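# Roll paving slab on rollers against the steel stop

## Task

Move the paving slab by rolling it on its rollers until it rests level on them with its front face pressed flat against the stop (the steel angle bolted across its path on the table) along at least half of the slab's width. It must not be carried, raised beyond a slight amount (not even at one end), or supported from below by anything other than its rollers or the table, and no roller may be held up off the table beneath it. Pressing down on top to tip it while working is allowed. The final state must hold without the robot keeping it there. The slab should stay on its rollers rather than sliding off onto the table, and nothing may leave the table.

## Robot and tools

Robot: two arms, left_arm and right_arm, each with 7 joints (column order: waist, shoulder, upper arm roll, elbow, forearm roll, wrist pitch, wrist roll) and a two-pad parallel gripper. Arm names are labels only; they do not match the left or right of any image.

Frame: one shared scene frame. Origin sits on the table surface midway between the arms, +x points out over the table, +z points up, and left_arm is on the +y side. Results report each gripper as end_effector_position (metres) and end_effector_quat_wxyz. That position is the midpoint between the pads; fingertips extend 17.5 mm further along the gripper's +z, and the pads open and close along its x. Reported hand positions can be off, more so when the arm is stretched far.

Tool execute_actions, argument actions: a list holding at most one item. Empty list: just report the state. An item with rows (and optional steps, 1 to 15, default 15) is a motion; an item with only steps (up to 300) is a wait, counted from the previous result and including your reply time. Optional pictures (boolean) chooses whether camera images come back; by default they do. A control step lasts 1/30 s. Each row is used for one step; if there are fewer rows than steps, the last row repeats. A refused call does nothing.

Row layout: always 20 numbers, each within -1 to 1, covering both arms even if one stays still. First left_arm: 7 joint values, then gripper position, force_limit, speed. Then the same 10 for right_arm.

Joint values are offsets, not poses. They are measured from the joint angles printed in the most recent result that lists them; before any such result in the scene, and for later calls within one reply, they count from where the arm is when the action begins. They are not relative to the previous row. Scale: 1.0 equals 0.9985 rad for waist, shoulder, upper arm roll and elbow, and 0.8765 rad for forearm roll, wrist pitch and wrist roll. So a row of all zeros is not a hold: it drives the arm back to the reference angles. Stated joint ranges (rad): waist ±6.283, shoulder ±2.250, upper arm roll ±6.283, elbow ±2.580, forearm roll ±6.283, wrist pitch ±2.100, wrist roll ±6.283. Actual ends may differ by up to 0.013 rad; asking for more than 0.013 rad beyond a stated end is refused, and a request past the real end is clipped there, sometimes reported as "joint sent to its limit" (possibly about an earlier move). No such message does not prove there is room left.

Gripper numbers are absolute settings. position: +1 fully open (50 mm gap), about -0.65 pads meet, -1 means close until something blocks. force_limit: per-pad force, about 20 N at -1, 102 N at 0, 185 N at +1 (final force may be up to ~17% more). speed: gap change rate, 20 mm/s at -1, 85 at 0, 150 at +1. To leave a gripper untouched, repeat its previous three numbers; zeros are a real command. New force or speed only apply after the position changes by at least 0.01; to soften a grip, open first.

Motion limits: joints are speed- and acceleration-limited and finish together; a reversal stops them together. Each step a joint's target stays within 0.304 rad (first four joints) or 0.266 rad (last three) of its measured angle, and targets are scaled back if they would move the gripper more than 70 mm from where it is. Big moves may be incomplete when the result returns. Between calls the arms keep heading to the last row's target until they essentially stop or a step is HELD.

Result lines: the state line gives both gripper poses. Joint positions and Joint velocities give one block per arm (rad, rad/s). Joint torques list holding torque per joint, with per-arm offset, scale and noise. object_status: 0 moving, 1 blocked while opening, 2 blocked while closing (a grip), 3 reached position or pads met. position_measured in counts: opening ≈ (250 - counts) × 0.202 mm. "joint command not followed" means a clearance check altered joint targets; HELD marks steps where your row was not sent. MOTOR HOT warns from 60 °C; at 75 °C an OVER-TEMPERATURE FAULT makes that arm sag until cool. A TORQUE FAULT (contact torque at a joint's load limit: 46.9 N m for the first four joints, 29.5 N m for the last three, held weight included) freezes the arm for 10 s and drops the rest of the call.

zoom_image: camera (cam_high, cam_left_wrist or cam_right_wrist) and region [x0, y0, x1, y1] in pixels of that camera's latest 672x504 image, origin top-left, at most 504 by 504. Calibration per camera (intrinsics K, distortion, T_world_to_cam) is supplied; wrist cameras follow their arm's joint readings, and small errors apply.

finished_scene: argument scene, the number of the current scene; it ends and grades it, irreversibly. Replying without any tool call also ends things.

Strategy and cautions: push or nudge the slab horizontally so it rolls; never grip and carry it, lift an end, or hold a roller in the air. Check that the slab stays on its rollers and ends square against the stop by itself. Loose objects may be jostled occasionally. Avoid dropping or knocking anything off the table, slamming, hard pushes, and arms colliding or pressing on each other.

Each tool is called after "Call:" by a JSON object that holds its "name" and its "arguments", one argument or row to a line.

## Session

Call:
{"name": "execute_actions", "arguments": {
  "actions": []
}}

Scene clock: 0.00 s of 4350.00 s.
left_arm: end_effector_position=(+0.1110, +0.1761, +0.1946) position_measured=3 object_status=3 end_effector_quat_wxyz=(-0.446, +0.027, +0.894, -0.045) | right_arm: end_effector_position=(+0.1864, +0.0922, +0.3820) position_measured=3 object_status=3 end_effector_quat_wxyz=(-0.068, +0.927, -0.217, +0.299)
Joint positions: left_arm=[ 1.06   0.561 -0.676  2.098  0.488  1.595  2.95 ] | right_arm=[-1.488  0.173 -0.56   1.597  0.674  1.631  3.87 ]
Joint velocities: left_arm=[-0.    -0.    -0.    -0.001 -0.    -0.001  0.001] | right_arm=[ 0.     0.    -0.     0.    -0.    -0.001  0.   ]
Joint torques (N m, as the joint torque sensors report them, + toward a larger angle): no reading

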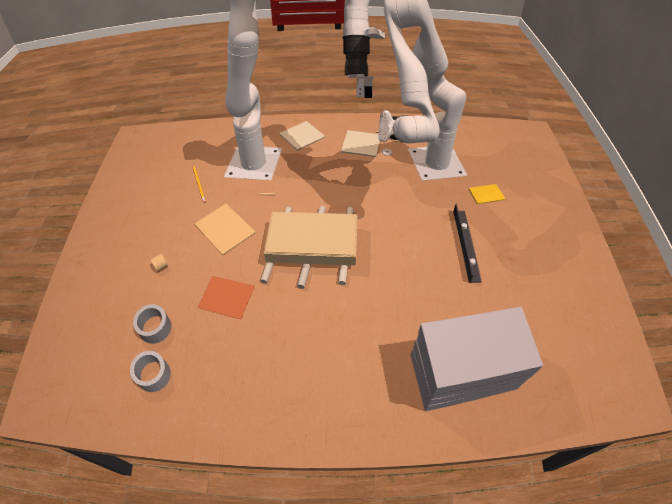

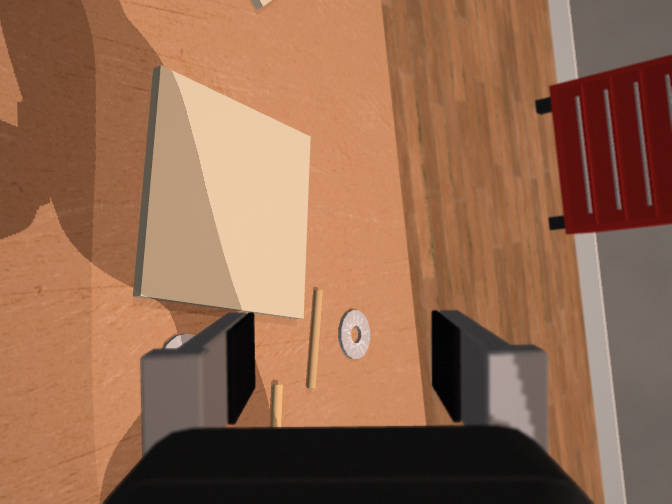

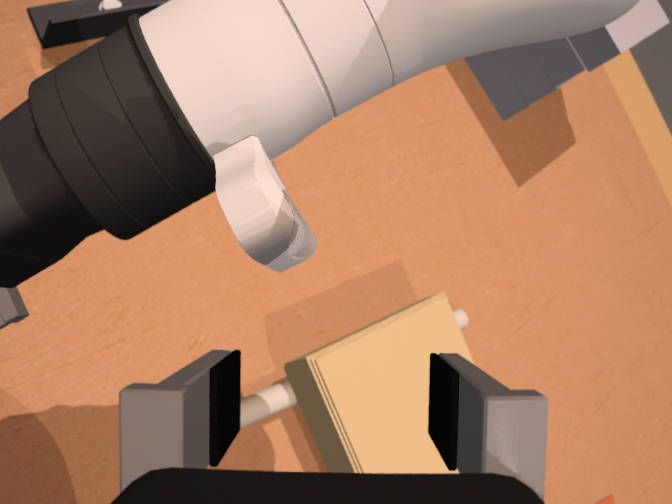

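Call:
{"name": "zoom_image", "arguments": {
  "camera": "cam_high",
  "region": [180, 170, 510, 310]
}}

Call:
{"name": "zoom_image", "arguments": {
  "camera": "cam_high",
  "region": [250, 195, 370, 295]
}}

Call:
{"name": "zoom_image", "arguments": {
  "camera": "cam_high",
  "region": [420, 190, 520, 295]
}}

Region (180, 170, 510, 310) of cam_high's 672x504 image, scaled by 1.527, with more detail than that image has; it fills the top 214 rows of this view, and the rest is white.

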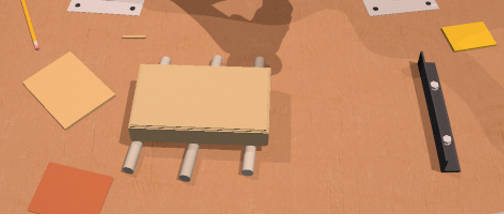

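Region (250, 195, 370, 295) of cam_high's 672x504 image, scaled by 4.200, with more detail than that image has.

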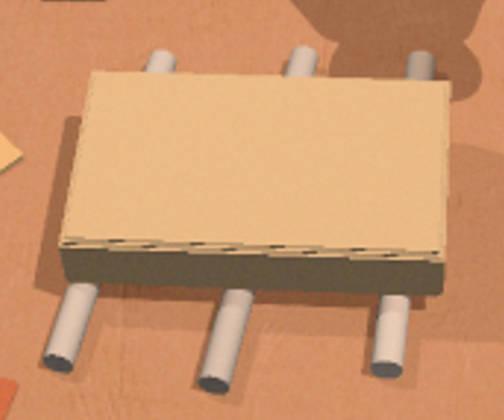

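Region (420, 190, 520, 295) of cam_high's 672x504 image, scaled by 4.800, with more detail than that image has; it fills the left 480 columns of this view, and the rest is white.

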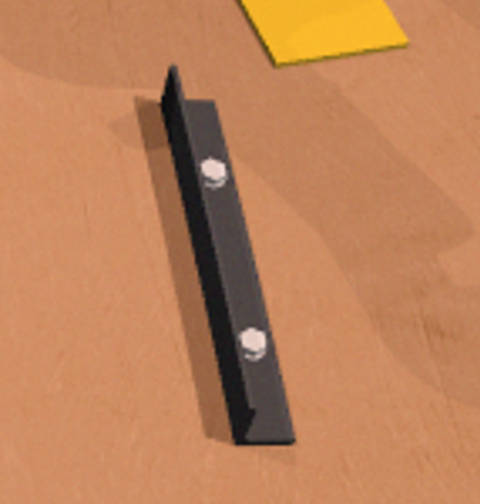

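Call:
{"name": "execute_actions", "arguments": {
  "actions": [
    {"rows": [[-0.95,0,0,0,0,0,0,1,-0.5,0, 0.936,0.21,0.477,0.238,-0.654,-0.761,-0.95,1,-0.5,0]], "steps": 15}
  ],
  "pictures": false
}}

Call:
{"name": "execute_actions", "arguments": {
  "actions": [
    {"steps": 45}
  ]
}}

Scene clock: 32.53 s of 4350.00 s.
left_arm: end_effector_position=(+0.1988, +0.2244, +0.1944) position_measured=3 object_status=3 end_effector_quat_wxyz=(-0.422, -0.185, +0.875, -0.149) | right_arm: end_effector_position=(+0.2966, -0.0065, +0.2441) position_measured=3 object_status=3 end_effector_quat_wxyz=(+0.059, +0.820, -0.532, +0.204)
Joint positions: left_arm=[ 0.583  0.562 -0.676  2.097  0.488  1.595  2.95 ] | right_arm=[-1.204  0.308 -0.295  1.748  0.434  1.389  3.63 ]
Joint velocities: left_arm=[-1.368  0.     0.     0.001 -0.    -0.001  0.   ] | right_arm=[ 0.826  0.234  0.662  0.269 -0.703 -0.705 -0.704]
Joint torques (N m, as the joint torque sensors report them, + toward a larger angle): left_arm=[  0.18 -13.9   -1.22  -2.26  -0.33   2.75   0.1 ] | right_arm=[  0.1  -15.7   -1.4   -7.69   0.97   0.71  -0.18]
Steps of this call (steps 1 to 90: nothing new was sent; then 29.03 s passed at rest; steps 91 to 105: all 15 steps of this action). Readings (joint positions | what the end effector reports):
91: left_arm=[1.059 0.561 -0.676 2.098 0.488 1.595 2.950] | right_arm=[-1.486 0.174 -0.559 1.598 0.673 1.630 3.869] | left_arm position_measured=3 object_status=3 | right_arm position_measured=3 object_status=3
92: left_arm=[1.051 0.561 -0.675 2.098 0.488 1.596 2.950] | right_arm=[-1.480 0.178 -0.556 1.601 0.668 1.626 3.865] | left_arm position_measured=3 object_status=3 | right_arm position_measured=3 object_status=3
94: left_arm=[1.021 0.561 -0.675 2.098 0.488 1.596 2.950] | right_arm=[-1.450 0.198 -0.532 1.621 0.645 1.602 3.842] | left_arm position_measured=3 object_status=3 | right_arm position_measured=3 object_status=3
98: left_arm=[0.895 0.562 -0.675 2.098 0.489 1.596 2.950] | right_arm=[-1.369 0.245 -0.452 1.675 0.576 1.532 3.772] | left_arm position_measured=3 object_status=3 | right_arm position_measured=3 object_status=3
105: the state above

Scene clock: 34.03 s of 4350.00 s.
left_arm: end_effector_position=(+0.2537, +0.3062, +0.1946) position_measured=3 object_status=3 end_effector_quat_wxyz=(-0.376, -0.384, +0.807, -0.243) | right_arm: end_effector_position=(+0.4317, -0.1706, +0.1567) position_measured=3 object_status=3 end_effector_quat_wxyz=(-0.011, -0.222, +0.975, -0.030)
Joint positions: left_arm=[ 0.112  0.561 -0.676  2.098  0.488  1.595  2.95 ] | right_arm=[-0.553  0.383 -0.083  1.835  0.1    0.964  3.037]
Joint velocities: left_arm=[-0.     0.    -0.     0.     0.     0.    -0.001] | right_arm=[ 0.  0. -0.  0.  0.  0. -0.]
Joint torques (N m, as the joint torque sensors report them, + toward a larger angle): left_arm=[  0.23 -13.41  -0.95  -2.45  -0.2    2.57   0.04] | right_arm=[ -0.34 -16.42  -0.1   -7.54   0.09   0.09   0.16]
Steps of this call (steps 1 to 45: the robot went on to your last target). Readings (joint positions | what the end effector reports):
1: left_arm=[0.537 0.562 -0.676 2.097 0.488 1.595 2.950] | right_arm=[-1.176 0.316 -0.274 1.757 0.409 1.365 3.606] | left_arm position_measured=3 object_status=3 | right_arm position_measured=3 object_status=3
2: left_arm=[0.491 0.562 -0.676 2.097 0.488 1.595 2.950] | right_arm=[-1.146 0.323 -0.253 1.765 0.384 1.339 3.580] | left_arm position_measured=3 object_status=3 | right_arm position_measured=3 object_status=3
4: left_arm=[0.399 0.562 -0.676 2.097 0.488 1.595 2.950] | right_arm=[-1.080 0.337 -0.214 1.781 0.327 1.283 3.524] | left_arm position_measured=3 object_status=3 | right_arm position_measured=3 object_status=3
8: left_arm=[0.232 0.562 -0.677 2.097 0.488 1.595 2.950] | right_arm=[-0.934 0.358 -0.153 1.806 0.222 1.157 3.397] | left_arm position_measured=3 object_status=3 | right_arm position_measured=3 object_status=3
45: the state above
All arms were judged still, so your last target was given up. Only a new action makes them travel on or press farther. Fingers that are still opening or closing keep moving.
camera_calibration (this result's frames):
cam_left_wrist: T_world_to_cam=[[-0.419383, -0.442295, 0.792776, 0.089513], [-0.782556, 0.618771, -0.0687603, 0.0484381], [-0.460134, -0.649228, -0.605623, 0.600197], [0, 0, 0, 1]] pos_world=[0.351617, 0.399284, 0.29586]
cam_right_wrist: T_world_to_cam=[[-0.897212, -0.438799, 0.0496653, 0.298837], [-0.441524, 0.893464, -0.082331, 0.398367], [-0.0082474, -0.0957968, -0.995367, 0.30431], [0, 0, 0, 1]] pos_world=[0.446519, -0.195645, 0.320856]

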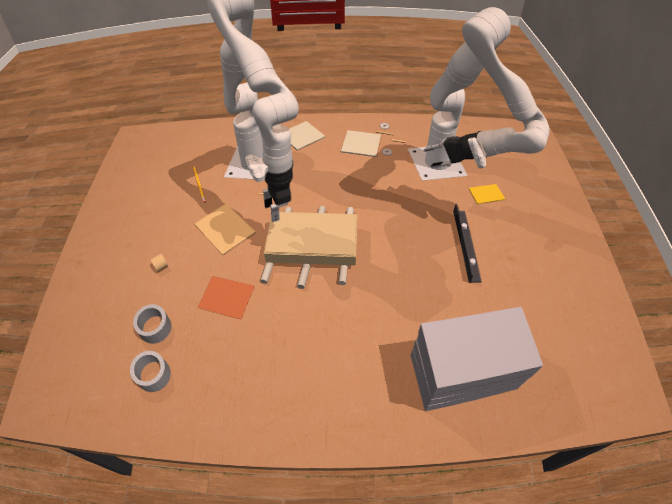

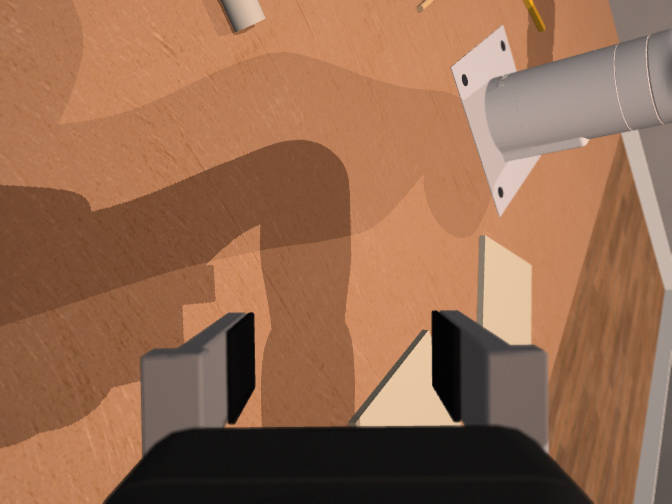

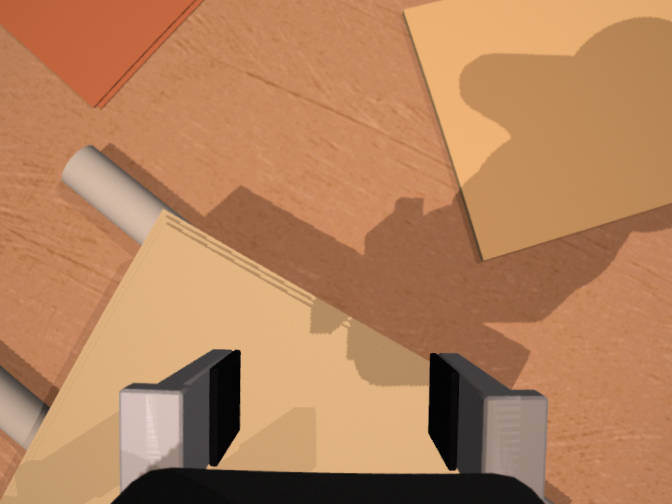

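Call:
{"name": "execute_actions", "arguments": {
  "actions": [
    {"rows": [[0,0,0,0,0,0,0,1,-0.5,0, 0.1466,0.0748,0.083,0.1107,-0.114,-0.2574,-0.185,1,-0.5,0]], "steps": 15}
  ],
  "pictures": false
}}

Call:
{"name": "execute_actions", "arguments": {
  "actions": [
    {"steps": 12}
  ]
}}

Scene clock: 42.30 s of 4350.00 s.
left_arm: end_effector_position=(+0.2537, +0.3062, +0.1946) position_measured=3 object_status=3 end_effector_quat_wxyz=(-0.376, -0.384, +0.807, -0.243) | right_arm: end_effector_position=(+0.4403, -0.2348, +0.0993) position_measured=3 object_status=3 end_effector_quat_wxyz=(+0.001, -0.003, +1.000, +0.000)
Joint positions: left_arm=[ 0.112  0.561 -0.676  2.098  0.488  1.595  2.95 ] | right_arm=[-0.409  0.457 -0.001  1.945  0.     0.738  2.875]
Joint velocities: left_arm=[-0. -0. -0.  0.  0.  0. -0.] | right_arm=[ 0.018  0.009 -0.003  0.001  0.    -0.001  0.   ]
Joint torques (N m, as the joint torque sensors report them, + toward a larger angle): left_arm=[ -0.15 -13.05  -1.1   -2.45  -0.26   2.66  -0.19] | right_arm=[  0.17 -16.91  -0.19  -6.52  -0.19   0.07   0.17]
Steps of this call (steps 1 to 90: nothing new was sent; then 4.77 s passed at rest; steps 91 to 105: all 15 steps of this action). Readings (joint positions | what the end effector reports):
91: left_arm=[0.112 0.561 -0.676 2.098 0.488 1.595 2.950] | right_arm=[-0.552 0.384 -0.083 1.835 0.100 0.963 3.036] | left_arm position_measured=3 object_status=3 | right_arm position_measured=3 object_status=3
92: left_arm=[0.112 0.561 -0.676 2.098 0.488 1.595 2.950] | right_arm=[-0.545 0.387 -0.082 1.839 0.096 0.955 3.031] | left_arm position_measured=3 object_status=3 | right_arm position_measured=3 object_status=3
94: left_arm=[0.112 0.561 -0.676 2.098 0.488 1.595 2.950] | right_arm=[-0.515 0.402 -0.069 1.859 0.077 0.913 3.002] | left_arm position_measured=3 object_status=3 | right_arm position_measured=3 object_status=3
98: left_arm=[0.112 0.561 -0.676 2.098 0.488 1.595 2.950] | right_arm=[-0.432 0.445 -0.013 1.926 0.019 0.778 2.903] | left_arm position_measured=3 object_status=3 | right_arm position_measured=3 object_status=3
105: the state above

Scene clock: 42.70 s of 4350.00 s.
left_arm: end_effector_position=(+0.2537, +0.3062, +0.1946) position_measured=3 object_status=3 end_effector_quat_wxyz=(-0.376, -0.384, +0.807, -0.243) | right_arm: end_effector_position=(+0.4402, -0.2357, +0.0989) position_measured=3 object_status=3 end_effector_quat_wxyz=(+0.000, -0.002, +1.000, +0.000)
Joint positions: left_arm=[ 0.112  0.561 -0.676  2.098  0.488  1.595  2.95 ] | right_arm=[-0.407  0.458 -0.001  1.945  0.     0.738  2.875]
Joint velocities: left_arm=[-0.     0.    -0.    -0.    -0.     0.002  0.001] | right_arm=[ 0.  0.  0. -0.  0. -0.  0.]
Joint torques (N m, as the joint torque sensors report them, + toward a larger angle): left_arm=[  0.37 -13.46  -1.17  -2.37  -0.34   2.54   0.1 ] | right_arm=[  0.01 -16.75   0.06  -6.29   0.11  -0.15   0.11]
Steps of this call (steps 1 to 12: the robot went on to your last target). Readings (joint positions | what the end effector reports):
1: left_arm=[0.112 0.561 -0.676 2.098 0.488 1.595 2.950] | right_arm=[-0.408 0.457 -0.001 1.945 0.000 0.738 2.875] | left_arm position_measured=3 object_status=3 | right_arm position_measured=3 object_status=3
2: left_arm=[0.112 0.561 -0.676 2.098 0.488 1.595 2.950] | right_arm=[-0.408 0.457 -0.001 1.945 0.000 0.738 2.875] | left_arm position_measured=3 object_status=3 | right_arm position_measured=3 object_status=3
4: left_arm=[0.112 0.561 -0.676 2.098 0.488 1.595 2.950] | right_arm=[-0.408 0.457 -0.001 1.945 0.000 0.738 2.875] | left_arm position_measured=3 object_status=3 | right_arm position_measured=3 object_status=3
8: left_arm=[0.112 0.561 -0.676 2.098 0.488 1.595 2.950] | right_arm=[-0.407 0.457 -0.001 1.945 0.000 0.738 2.875] | left_arm position_measured=3 object_status=3 | right_arm position_measured=3 object_status=3
12: the state above
camera_calibration (this result's frames):
cam_left_wrist: T_world_to_cam=[[-0.419383, -0.442296, 0.792775, 0.0895143], [-0.782556, 0.618771, -0.06876, 0.0484382], [-0.460134, -0.649228, -0.605623, 0.600197], [0, 0, 0, 1]] pos_world=[0.351618, 0.399284, 0.295859]
cam_right_wrist: T_world_to_cam=[[-0.999817, -0.0120541, 0.0148711, 0.430006], [-0.0124935, 0.999477, -0.0298195, 0.286496], [-0.0145039, -0.0299998, -0.999445, 0.259308], [0, 0, 0, 1]] pos_world=[0.437268, -0.273384, 0.261313]

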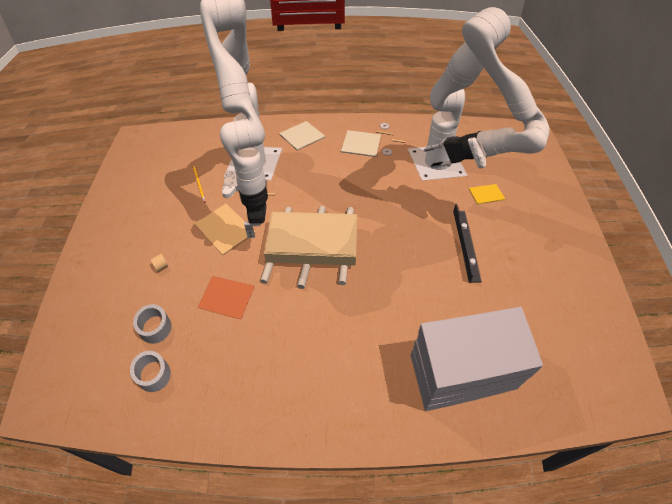

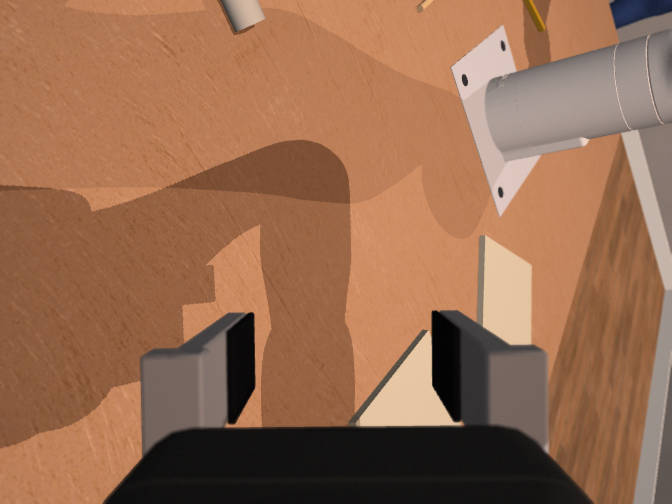

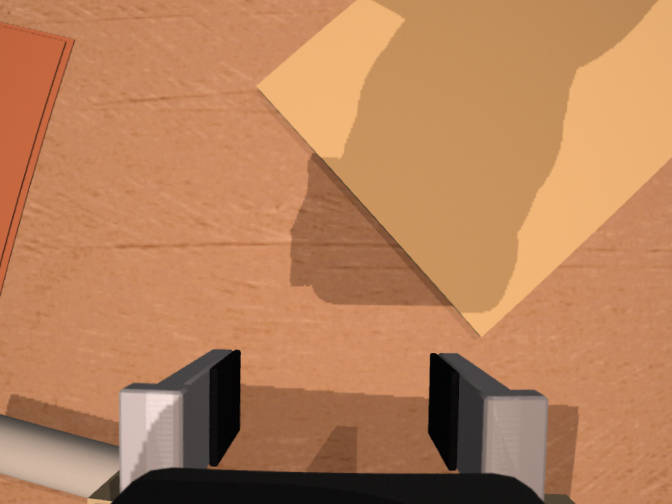

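Call:
{"name": "execute_actions", "arguments": {
  "actions": [
    {"rows": [[0,0,0,0,0,0,0,1,-0.5,0, 0,0.1062,0,0.0514,0,-0.179,0,1,-0.5,0]], "steps": 15}
  ]
}}

Scene clock: 46.07 s of 4350.00 s.
left_arm: end_effector_position=(+0.2537, +0.3062, +0.1946) position_measured=3 object_status=3 end_effector_quat_wxyz=(-0.376, -0.384, +0.807, -0.243) | right_arm: end_effector_position=(+0.4402, -0.2357, +0.0473) position_measured=3 object_status=3 end_effector_quat_wxyz=(+0.001, -0.002, +1.000, +0.000)
Joint positions: left_arm=[ 0.112  0.561 -0.676  2.098  0.488  1.595  2.95 ] | right_arm=[-0.407  0.562 -0.001  1.996  0.     0.581  2.875]
Joint velocities: left_arm=[-0.     0.     0.001  0.    -0.     0.002 -0.001] | right_arm=[ 0.     0.011 -0.001  0.001  0.    -0.     0.   ]
Joint torques (N m, as the joint torque sensors report them, + toward a larger angle): left_arm=[  0.31 -13.2   -1.17  -2.58  -0.46   2.68  -0.22] | right_arm=[  0.26 -17.64   0.39  -5.36   0.11  -0.34   0.01]
Steps of this call (steps 1 to 15: the robot went on to your last target; steps 16 to 86: nothing new was sent; steps 87 to 101: all 15 steps of this action). Readings (joint positions | what the end effector reports):
87: left_arm=[0.112 0.561 -0.676 2.098 0.488 1.595 2.950] | right_arm=[-0.407 0.459 -0.001 1.946 0.000 0.737 2.875] | left_arm position_measured=3 object_status=3 | right_arm position_measured=3 object_status=3
88: left_arm=[0.112 0.561 -0.676 2.098 0.488 1.595 2.950] | right_arm=[-0.407 0.466 -0.001 1.948 0.000 0.730 2.875] | left_arm position_measured=3 object_status=3 | right_arm position_measured=3 object_status=3
90: left_arm=[0.112 0.561 -0.676 2.098 0.488 1.595 2.950] | right_arm=[-0.407 0.496 -0.000 1.960 0.000 0.690 2.875] | left_arm position_measured=3 object_status=3 | right_arm position_measured=3 object_status=3
94: left_arm=[0.112 0.561 -0.676 2.098 0.488 1.595 2.950] | right_arm=[-0.407 0.556 -0.001 1.994 0.000 0.591 2.875] | left_arm position_measured=3 object_status=3 | right_arm position_measured=3 object_status=3
101: the state above
camera_calibration (this result's frames):
cam_left_wrist: T_world_to_cam=[[-0.419384, -0.442296, 0.792774, 0.0895157], [-0.782556, 0.618772, -0.06876, 0.0484383], [-0.460134, -0.649227, -0.605625, 0.600197], [0, 0, 0, 1]] pos_world=[0.351618, 0.399285, 0.295859]
cam_right_wrist: T_world_to_cam=[[-0.999826, -0.0120734, 0.0142346, 0.430787], [-0.0124899, 0.999485, -0.0295452, 0.284914], [-0.0138705, -0.0297178, -0.999462, 0.207481], [0, 0, 0, 1]] pos_world=[0.437149, -0.2734, 0.209655]

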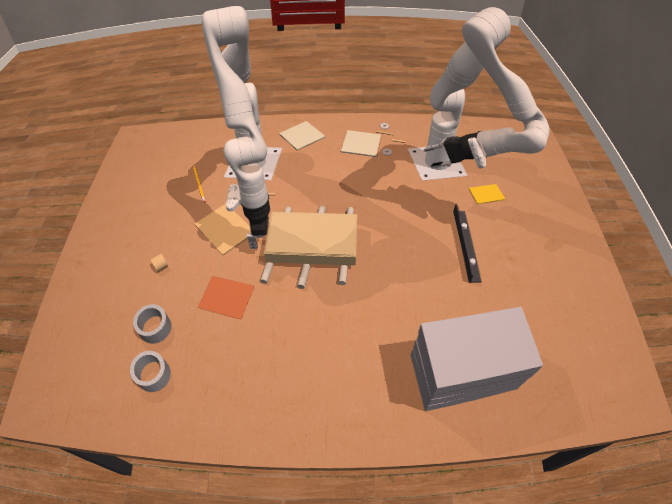

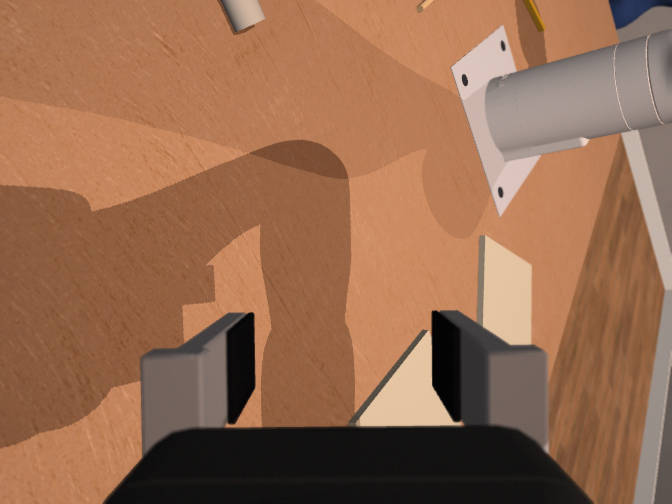

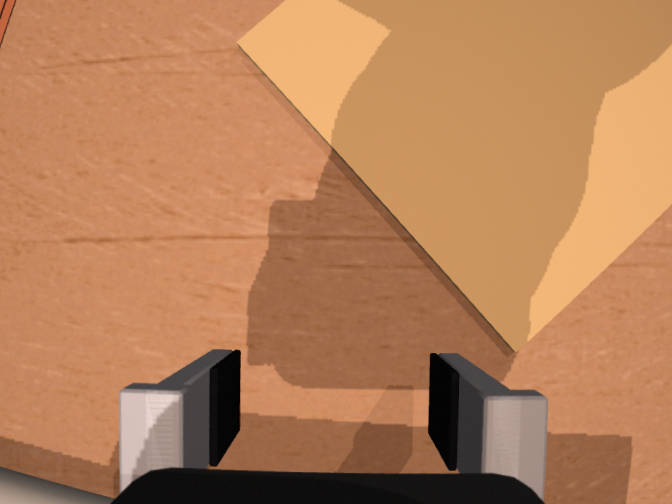

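Call:
{"name": "execute_actions", "arguments": {
  "actions": [
    {"rows": [[0,0,0,0,0,0,0,1,-0.5,0, -0.025,0.004,0,-0.0085,0,0.0056,-0.0284,1,-0.5,0],[0,0,0,0,0,0,0,1,-0.5,0, -0.031,0.005,0,-0.0106,0,0.007,-0.0355,1,-0.5,0],[0,0,0,0,0,0,0,1,-0.5,0, -0.031,0.005,0,-0.0106,0,0.007,-0.0355,1,-0.5,0],[0,0,0,0,0,0,0,1,-0.5,0, -0.031,0.005,0,-0.0106,0,0.007,-0.0355,1,-0.5,0],[0,0,0,0,0,0,0,1,-0.5,0, -0.037,0.006,0,-0.0127,0,0.0084,-0.0426,1,-0.5,0],[0,0,0,0,0,0,0,1,-0.5,0, -0.037,0.006,0,-0.0127,0,0.0084,-0.0426,1,-0.5,0],[0,0,0,0,0,0,0,1,-0.5,0, -0.043,0.007,0,-0.0147,0,0.0097,-0.049,1,-0.5,0],[0,0,0,0,0,0,0,1,-0.5,0, -0.043,0.007,0,-0.0147,0,0.0097,-0.049,1,-0.5,0],[0,0,0,0,0,0,0,1,-0.5,0, -0.0496,0.0081,0,-0.0169,0,0.0112,-0.0568,1,-0.5,0]], "steps": 15}
  ]
}}

Scene clock: 52.77 s of 4350.00 s.
left_arm: end_effector_position=(+0.2537, +0.3062, +0.1946) position_measured=3 object_status=3 end_effector_quat_wxyz=(-0.376, -0.384, +0.807, -0.243) | right_arm: end_effector_position=(+0.4404, -0.2152, +0.0471) position_measured=3 object_status=3 end_effector_quat_wxyz=(+0.000, -0.001, +1.000, +0.000)
Joint positions: left_arm=[ 0.112  0.561 -0.676  2.098  0.488  1.595  2.95 ] | right_arm=[-0.456  0.57  -0.001  1.98   0.     0.591  2.825]
Joint velocities: left_arm=[ 0.    -0.    -0.    -0.    -0.     0.     0.001] | right_arm=[-0.007  0.001  0.003 -0.     0.001  0.001 -0.001]
Joint torques (N m, as the joint torque sensors report them, + toward a larger angle): left_arm=[  0.16 -13.25  -1.32  -2.51  -0.18   2.6    0.17] | right_arm=[ -0.31 -17.73  -0.25  -5.31   0.07   0.13   0.09]
Steps of this call (steps 1 to 15: the robot went on to your last target; steps 16 to 90: nothing new was sent; then 3.20 s passed at rest; steps 91 to 105: all 15 steps of this action). Readings (joint positions | what the end effector reports):
91: left_arm=[0.112 0.561 -0.676 2.098 0.488 1.595 2.950] | right_arm=[-0.408 0.564 -0.000 1.996 0.001 0.582 2.874] | left_arm position_measured=3 object_status=3 | right_arm position_measured=3 object_status=3
92: left_arm=[0.112 0.561 -0.676 2.098 0.488 1.595 2.950] | right_arm=[-0.415 0.565 0.001 1.995 0.001 0.583 2.870] | left_arm position_measured=3 object_status=3 | right_arm position_measured=3 object_status=3
94: left_arm=[0.112 0.561 -0.676 2.098 0.488 1.595 2.950] | right_arm=[-0.432 0.567 -0.000 1.989 0.000 0.586 2.852] | left_arm position_measured=3 object_status=3 | right_arm position_measured=3 object_status=3
98: left_arm=[0.112 0.561 -0.676 2.098 0.488 1.595 2.950] | right_arm=[-0.446 0.569 -0.001 1.983 0.000 0.589 2.836] | left_arm position_measured=3 object_status=3 | right_arm position_measured=3 object_status=3
105: the state above
camera_calibration (this result's frames):
cam_left_wrist: T_world_to_cam=[[-0.419385, -0.442297, 0.792773, 0.089517], [-0.782556, 0.618772, -0.0687601, 0.0484384], [-0.460133, -0.649226, -0.605626, 0.600198], [0, 0, 0, 1]] pos_world=[0.351619, 0.399285, 0.295859]
cam_right_wrist: T_world_to_cam=[[-0.999824, -0.0111218, 0.0150862, 0.43134], [-0.0115661, 0.999492, -0.0296888, 0.264052], [-0.0147484, -0.0298581, -0.999445, 0.208215], [0, 0, 0, 1]] pos_world=[0.437389, -0.252904, 0.209431]

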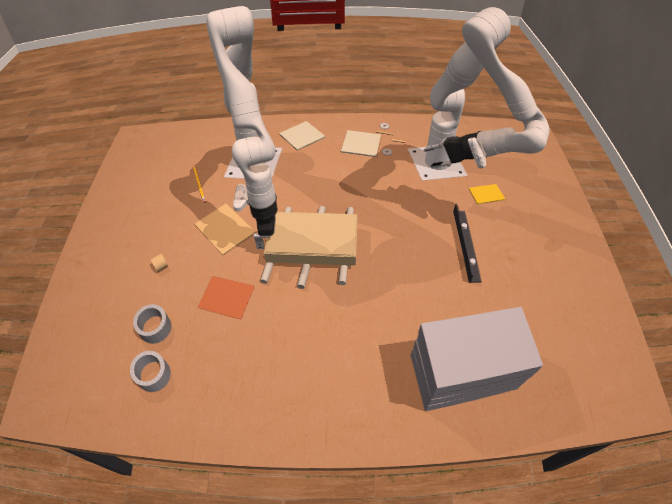

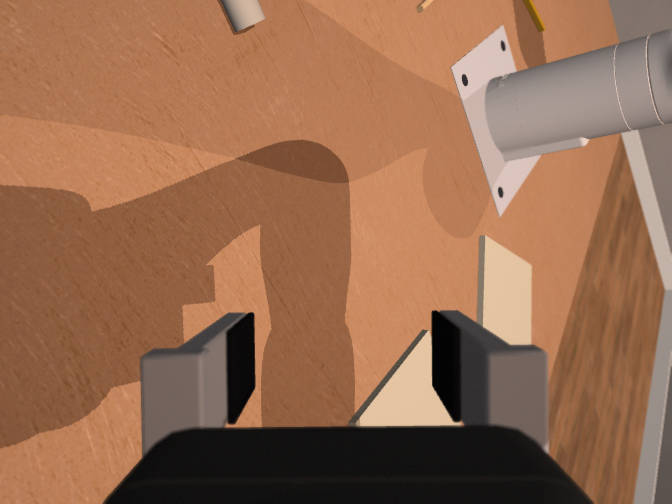

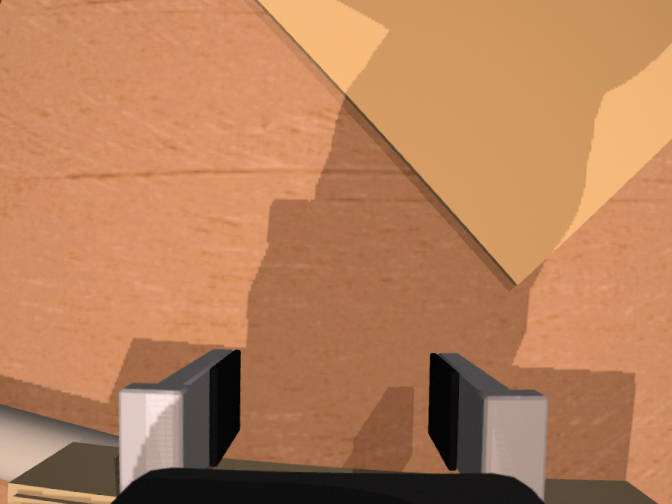

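Call:
{"name": "execute_actions", "arguments": {
  "actions": [
    {"rows": [[0,0,0,0,0,0,0,1,-0.5,0, -0.0336,0.007,0,-0.012,0,0.0073,-0.0376,1,-0.5,0]], "steps": 15}
  ]
}}

Scene clock: 55.60 s of 4350.00 s.
left_arm: end_effector_position=(+0.2537, +0.3062, +0.1946) position_measured=3 object_status=3 end_effector_quat_wxyz=(-0.376, -0.384, +0.807, -0.243) | right_arm: end_effector_position=(+0.4398, -0.2011, +0.0464) position_measured=3 object_status=3 end_effector_quat_wxyz=(-0.001, -0.001, +1.000, -0.000)
Joint positions: left_arm=[ 0.112  0.561 -0.676  2.098  0.488  1.595  2.95 ] | right_arm=[-0.489  0.577 -0.001  1.968  0.     0.598  2.792]
Joint velocities: left_arm=[-0.     0.    -0.    -0.001 -0.001  0.001  0.001] | right_arm=[-0.002  0.     0.     0.     0.    -0.     0.   ]
Joint torques (N m, as the joint torque sensors report them, + toward a larger angle): left_arm=[  0.16 -13.19  -1.1   -2.34  -0.17   2.7    0.03] | right_arm=[ -0.25 -17.93  -0.04  -5.3   -0.07  -0.02   0.03]
Steps of this call (steps 1 to 15: the robot went on to your last target; steps 16 to 70: nothing new was sent; steps 71 to 85: all 15 steps of this action). Readings (joint positions | what the end effector reports):
71: left_arm=[0.112 0.561 -0.676 2.098 0.488 1.595 2.950] | right_arm=[-0.458 0.571 -0.000 1.979 0.001 0.592 2.825] | left_arm position_measured=3 object_status=3 | right_arm position_measured=3 object_status=3
72: left_arm=[0.112 0.561 -0.676 2.098 0.488 1.595 2.950] | right_arm=[-0.465 0.572 0.001 1.977 0.001 0.593 2.820] | left_arm position_measured=3 object_status=3 | right_arm position_measured=3 object_status=3
74: left_arm=[0.112 0.561 -0.676 2.098 0.488 1.595 2.950] | right_arm=[-0.483 0.576 0.001 1.971 0.001 0.596 2.800] | left_arm position_measured=3 object_status=3 | right_arm position_measured=3 object_status=3
78: left_arm=[0.112 0.561 -0.676 2.098 0.488 1.595 2.950] | right_arm=[-0.487 0.577 -0.001 1.968 0.000 0.598 2.792] | left_arm position_measured=3 object_status=3 | right_arm position_measured=3 object_status=3
85: the state above
camera_calibration (this result's frames):
cam_left_wrist: T_world_to_cam=[[-0.419386, -0.442298, 0.792772, 0.0895184], [-0.782556, 0.618772, -0.06876, 0.0484385], [-0.460133, -0.649226, -0.605627, 0.600198], [0, 0, 0, 1]] pos_world=[0.351619, 0.399285, 0.295859]
cam_right_wrist: T_world_to_cam=[[-0.9998, -0.0114655, 0.0163812, 0.430862], [-0.0119552, 0.999475, -0.0301159, 0.250135], [-0.0160273, -0.0303057, -0.999412, 0.20841], [0, 0, 0, 1]] pos_world=[0.437106, -0.238748, 0.208762]

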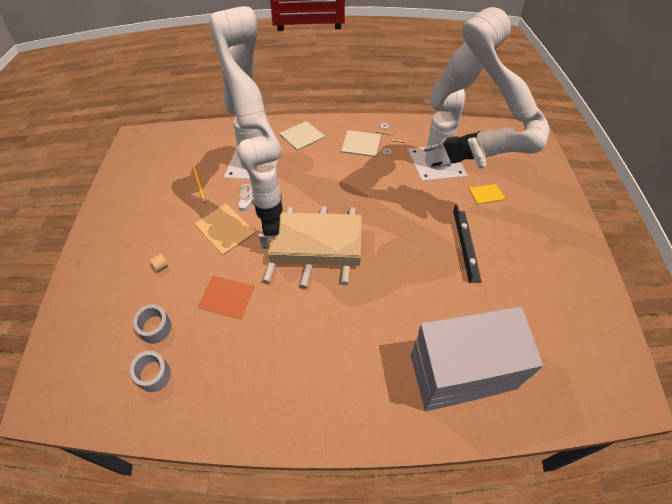

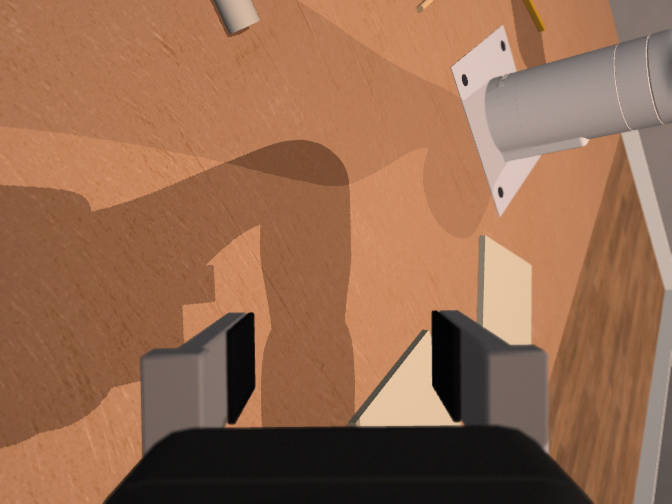

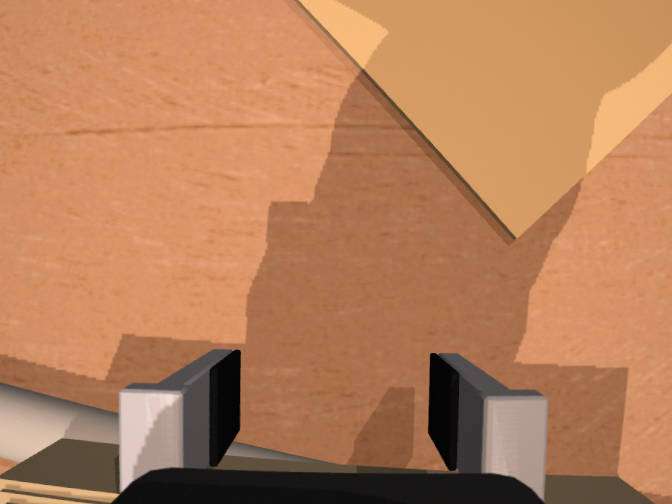

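Call:
{"name": "zoom_image", "arguments": {
  "camera": "cam_high",
  "region": [240, 190, 380, 300]
}}

Region (240, 190, 380, 300) of cam_high's 672x504 image, scaled by 3.600, with more detail than that image has; it fills the top 396 rows of this view, and the rest is white.

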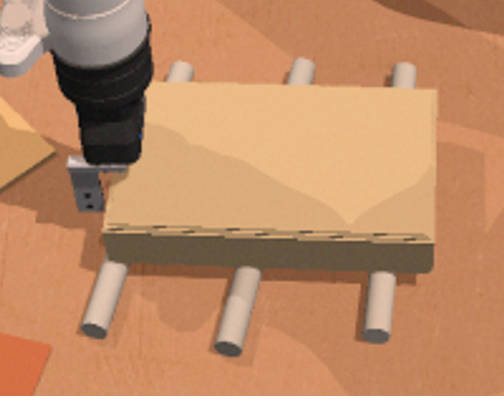

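Call:
{"name": "execute_actions", "arguments": {
  "actions": [
    {"rows": [[0,0,0,0,0,0,0,1,-0.5,0, -0.028,0.006,0,-0.0143,0,0.009,-0.032,1,-0.5,0],[0,0,0,0,0,0,0,1,-0.5,0, -0.028,0.006,0,-0.0143,0,0.009,-0.032,1,-0.5,0],[0,0,0,0,0,0,0,1,-0.5,0, -0.028,0.006,0,-0.0143,0,0.009,-0.032,1,-0.5,0],[0,0,0,0,0,0,0,1,-0.5,0, -0.028,0.006,0,-0.0143,0,0.009,-0.032,1,-0.5,0],[0,0,0,0,0,0,0,1,-0.5,0, -0.042,0.009,0,-0.0215,0,0.014,-0.048,1,-0.5,0],[0,0,0,0,0,0,0,1,-0.5,0, -0.042,0.009,0,-0.0215,0,0.014,-0.048,1,-0.5,0],[0,0,0,0,0,0,0,1,-0.5,0, -0.042,0.009,0,-0.0215,0,0.014,-0.048,1,-0.5,0],[0,0,0,0,0,0,0,1,-0.5,0, -0.0556,0.0115,0,-0.0286,0,0.0185,-0.0633,1,-0.5,0]], "steps": 15}
  ]
}}

Scene clock: 60.43 s of 4350.00 s.
left_arm: end_effector_position=(+0.2537, +0.3062, +0.1946) position_measured=3 object_status=3 end_effector_quat_wxyz=(-0.376, -0.384, +0.807, -0.243) | right_arm: end_effector_position=(+0.4410, -0.1766, +0.0469) position_measured=3 object_status=3 end_effector_quat_wxyz=(-0.000, -0.001, +1.000, +0.000)
Joint positions: left_arm=[ 0.112  0.561 -0.676  2.098  0.488  1.595  2.95 ] | right_arm=[-0.543  0.589 -0.001  1.939  0.     0.614  2.737]
Joint velocities: left_arm=[-0.    -0.    -0.     0.     0.001  0.     0.   ] | right_arm=[-0.01   0.002  0.003  0.     0.001  0.002 -0.001]
Joint torques (N m, as the joint torque sensors report them, + toward a larger angle): left_arm=[  0.12 -13.31  -0.98  -2.53  -0.37   2.71   0.1 ] | right_arm=[  0.01 -18.09   0.35  -5.6    0.09   0.05  -0.14]
Steps of this call (steps 1 to 15: the robot went on to your last target; steps 16 to 90: nothing new was sent; then 1.33 s passed at rest; steps 91 to 105: all 15 steps of this action). Readings (joint positions | what the end effector reports):
91: left_arm=[0.112 0.561 -0.676 2.098 0.488 1.595 2.950] | right_arm=[-0.491 0.578 -0.000 1.967 0.001 0.598 2.792] | left_arm position_measured=3 object_status=3 | right_arm position_measured=3 object_status=3
92: left_arm=[0.112 0.561 -0.676 2.098 0.488 1.595 2.950] | right_arm=[-0.498 0.579 0.001 1.965 0.001 0.600 2.787] | left_arm position_measured=3 object_status=3 | right_arm position_measured=3 object_status=3
94: left_arm=[0.112 0.561 -0.676 2.098 0.488 1.595 2.950] | right_arm=[-0.512 0.583 0.001 1.957 0.001 0.605 2.770] | left_arm position_measured=3 object_status=3 | right_arm position_measured=3 object_status=3
98: left_arm=[0.112 0.561 -0.676 2.098 0.488 1.595 2.950] | right_arm=[-0.529 0.586 -0.000 1.947 0.001 0.610 2.751] | left_arm position_measured=3 object_status=3 | right_arm position_measured=3 object_status=3
105: the state above
camera_calibration (this result's frames):
cam_left_wrist: T_world_to_cam=[[-0.419386, -0.442299, 0.792772, 0.0895197], [-0.782556, 0.618772, -0.06876, 0.0484387], [-0.460133, -0.649225, -0.605628, 0.600198], [0, 0, 0, 1]] pos_world=[0.35162, 0.399285, 0.295859]
cam_right_wrist: T_world_to_cam=[[-0.999826, -0.0105197, 0.0153746, 0.432481], [-0.0109725, 0.9995, -0.0296698, 0.225175], [-0.0150548, -0.0298334, -0.999442, 0.209297], [0, 0, 0, 1]] pos_world=[0.438028, -0.214269, 0.209212]

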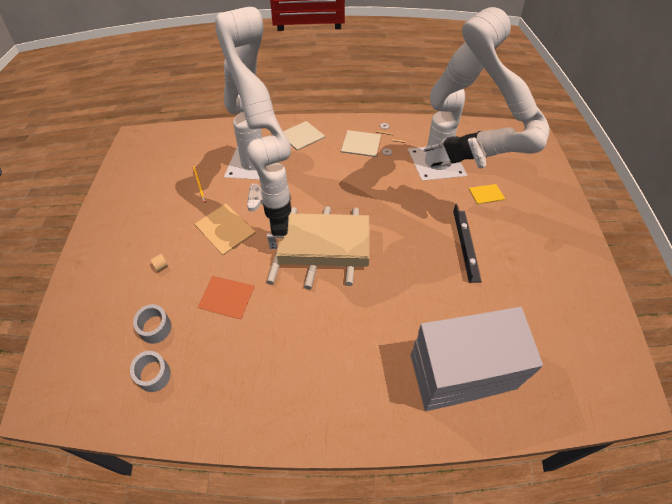

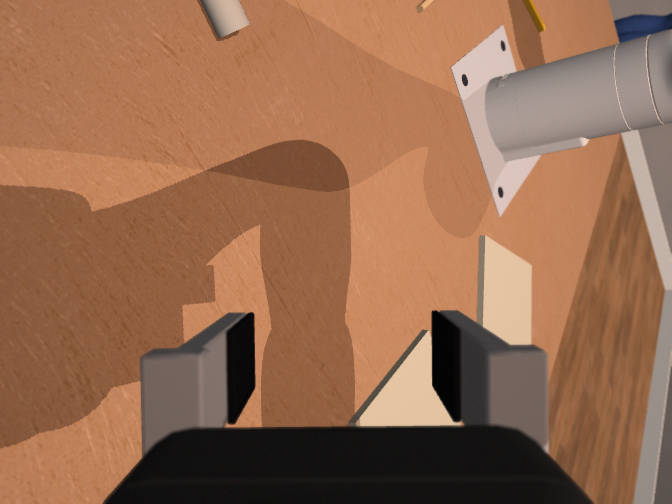

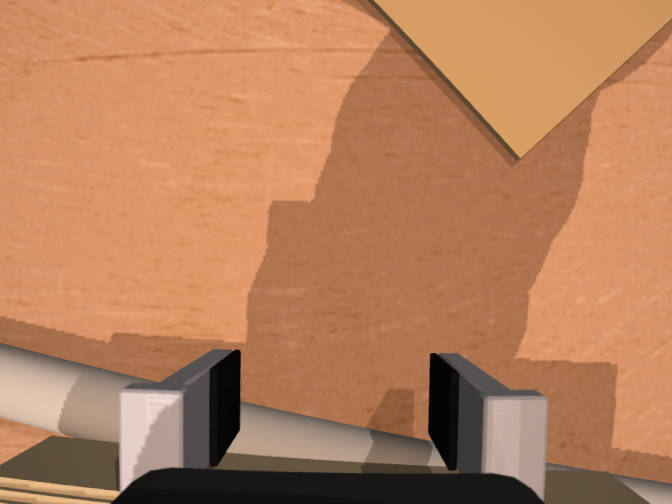

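Call:
{"name": "execute_actions", "arguments": {
  "actions": [
    {"rows": [[0,0,0,0,0,0,0,1,-0.5,0, -0.02,0.004,0,-0.01,0,0.006,-0.022,1,-0.5,0],[0,0,0,0,0,0,0,1,-0.5,0, -0.02,0.004,0,-0.01,0,0.006,-0.022,1,-0.5,0],[0,0,0,0,0,0,0,1,-0.5,0, -0.02,0.004,0,-0.01,0,0.006,-0.022,1,-0.5,0],[0,0,0,0,0,0,0,1,-0.5,0, -0.04,0.008,0,-0.02,0,0.012,-0.044,1,-0.5,0],[0,0,0,0,0,0,0,1,-0.5,0, -0.04,0.008,0,-0.02,0,0.012,-0.044,1,-0.5,0],[0,0,0,0,0,0,0,1,-0.5,0, -0.04,0.008,0,-0.02,0,0.012,-0.044,1,-0.5,0],[0,0,0,0,0,0,0,1,-0.5,0, -0.06,0.012,0,-0.029,0,0.018,-0.066,1,-0.5,0],[0,0,0,0,0,0,0,1,-0.5,0, -0.06,0.012,0,-0.029,0,0.018,-0.066,1,-0.5,0],[0,0,0,0,0,0,0,1,-0.5,0, -0.06,0.012,0,-0.029,0,0.018,-0.066,1,-0.5,0],[0,0,0,0,0,0,0,1,-0.5,0, -0.08,0.0165,0,-0.039,0,0.024,-0.088,1,-0.5,0]], "steps": 15}
  ]
}}

Scene clock: 64.93 s of 4350.00 s.
left_arm: end_effector_position=(+0.2537, +0.3062, +0.1946) position_measured=3 object_status=3 end_effector_quat_wxyz=(-0.376, -0.384, +0.807, -0.243) | right_arm: end_effector_position=(+0.4395, -0.1409, +0.0473) position_measured=3 object_status=3 end_effector_quat_wxyz=(+0.001, -0.001, +1.000, +0.001)
Joint positions: left_arm=[ 0.112  0.561 -0.676  2.098  0.488  1.595  2.95 ] | right_arm=[-0.62   0.604 -0.002  1.9    0.     0.635  2.66 ]
Joint velocities: left_arm=[ 0.     0.     0.001 -0.    -0.     0.001 -0.   ] | right_arm=[-0.025  0.003  0.008 -0.007  0.004  0.006 -0.008]
Joint torques (N m, as the joint torque sensors report them, + toward a larger angle): left_arm=[  0.09 -12.83  -1.08  -2.73  -0.41   2.74   0.07] | right_arm=[  0.29 -18.82   0.51  -5.36   0.18   0.08   0.36]
Steps of this call (steps 1 to 15: the robot went on to your last target; steps 16 to 90: nothing new was sent; then 1.00 s passed at rest; steps 91 to 105: all 15 steps of this action). Readings (joint positions | what the end effector reports):
91: left_arm=[0.112 0.561 -0.676 2.098 0.488 1.595 2.950] | right_arm=[-0.546 0.589 -0.000 1.939 0.001 0.614 2.736] | left_arm position_measured=3 object_status=3 | right_arm position_measured=3 object_status=3
92: left_arm=[0.112 0.561 -0.676 2.098 0.488 1.595 2.950] | right_arm=[-0.552 0.591 0.001 1.936 0.001 0.616 2.731] | left_arm position_measured=3 object_status=3 | right_arm position_measured=3 object_status=3
94: left_arm=[0.112 0.561 -0.676 2.098 0.488 1.595 2.950] | right_arm=[-0.563 0.593 -0.001 1.930 0.000 0.619 2.719] | left_arm position_measured=3 object_status=3 | right_arm position_measured=3 object_status=3
98: left_arm=[0.112 0.561 -0.676 2.098 0.488 1.595 2.950] | right_arm=[-0.589 0.598 0.002 1.917 0.002 0.626 2.693] | left_arm position_measured=3 object_status=3 | right_arm position_measured=3 object_status=3
105: the state above
camera_calibration (this result's frames):
cam_left_wrist: T_world_to_cam=[[-0.419387, -0.442299, 0.792771, 0.089521], [-0.782555, 0.618772, -0.0687602, 0.0484389], [-0.460132, -0.649224, -0.605629, 0.600198], [0, 0, 0, 1]] pos_world=[0.35162, 0.399286, 0.295858]
cam_right_wrist: T_world_to_cam=[[-0.999843, -0.011163, 0.0137712, 0.431333], [-0.0115467, 0.999538, -0.0281116, 0.189712], [-0.013451, -0.0282662, -0.99951, 0.210277], [0, 0, 0, 1]] pos_world=[0.436284, -0.178866, 0.209567]

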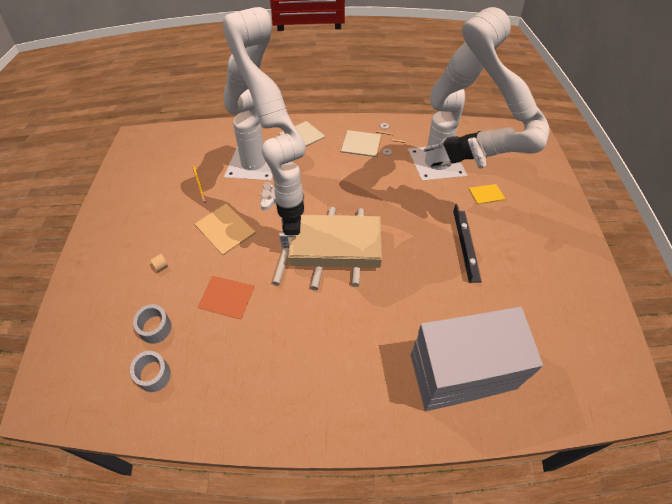

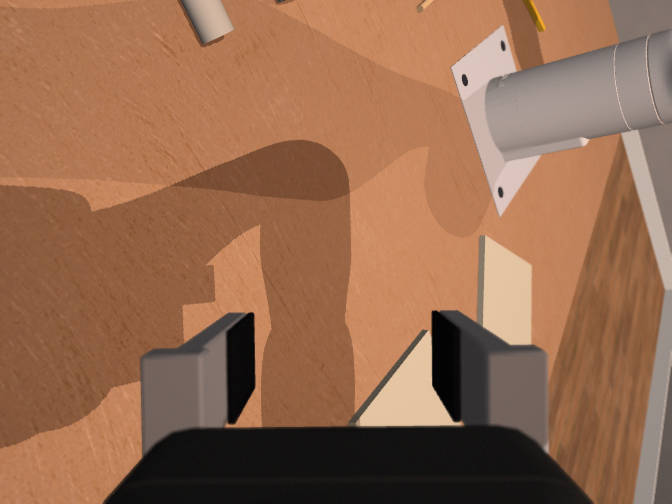

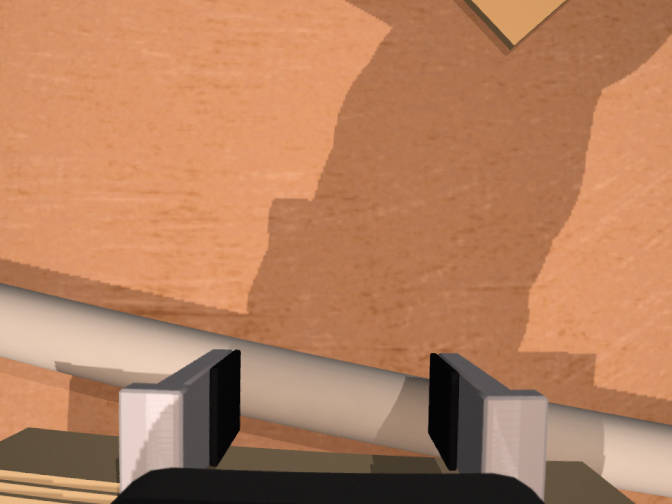

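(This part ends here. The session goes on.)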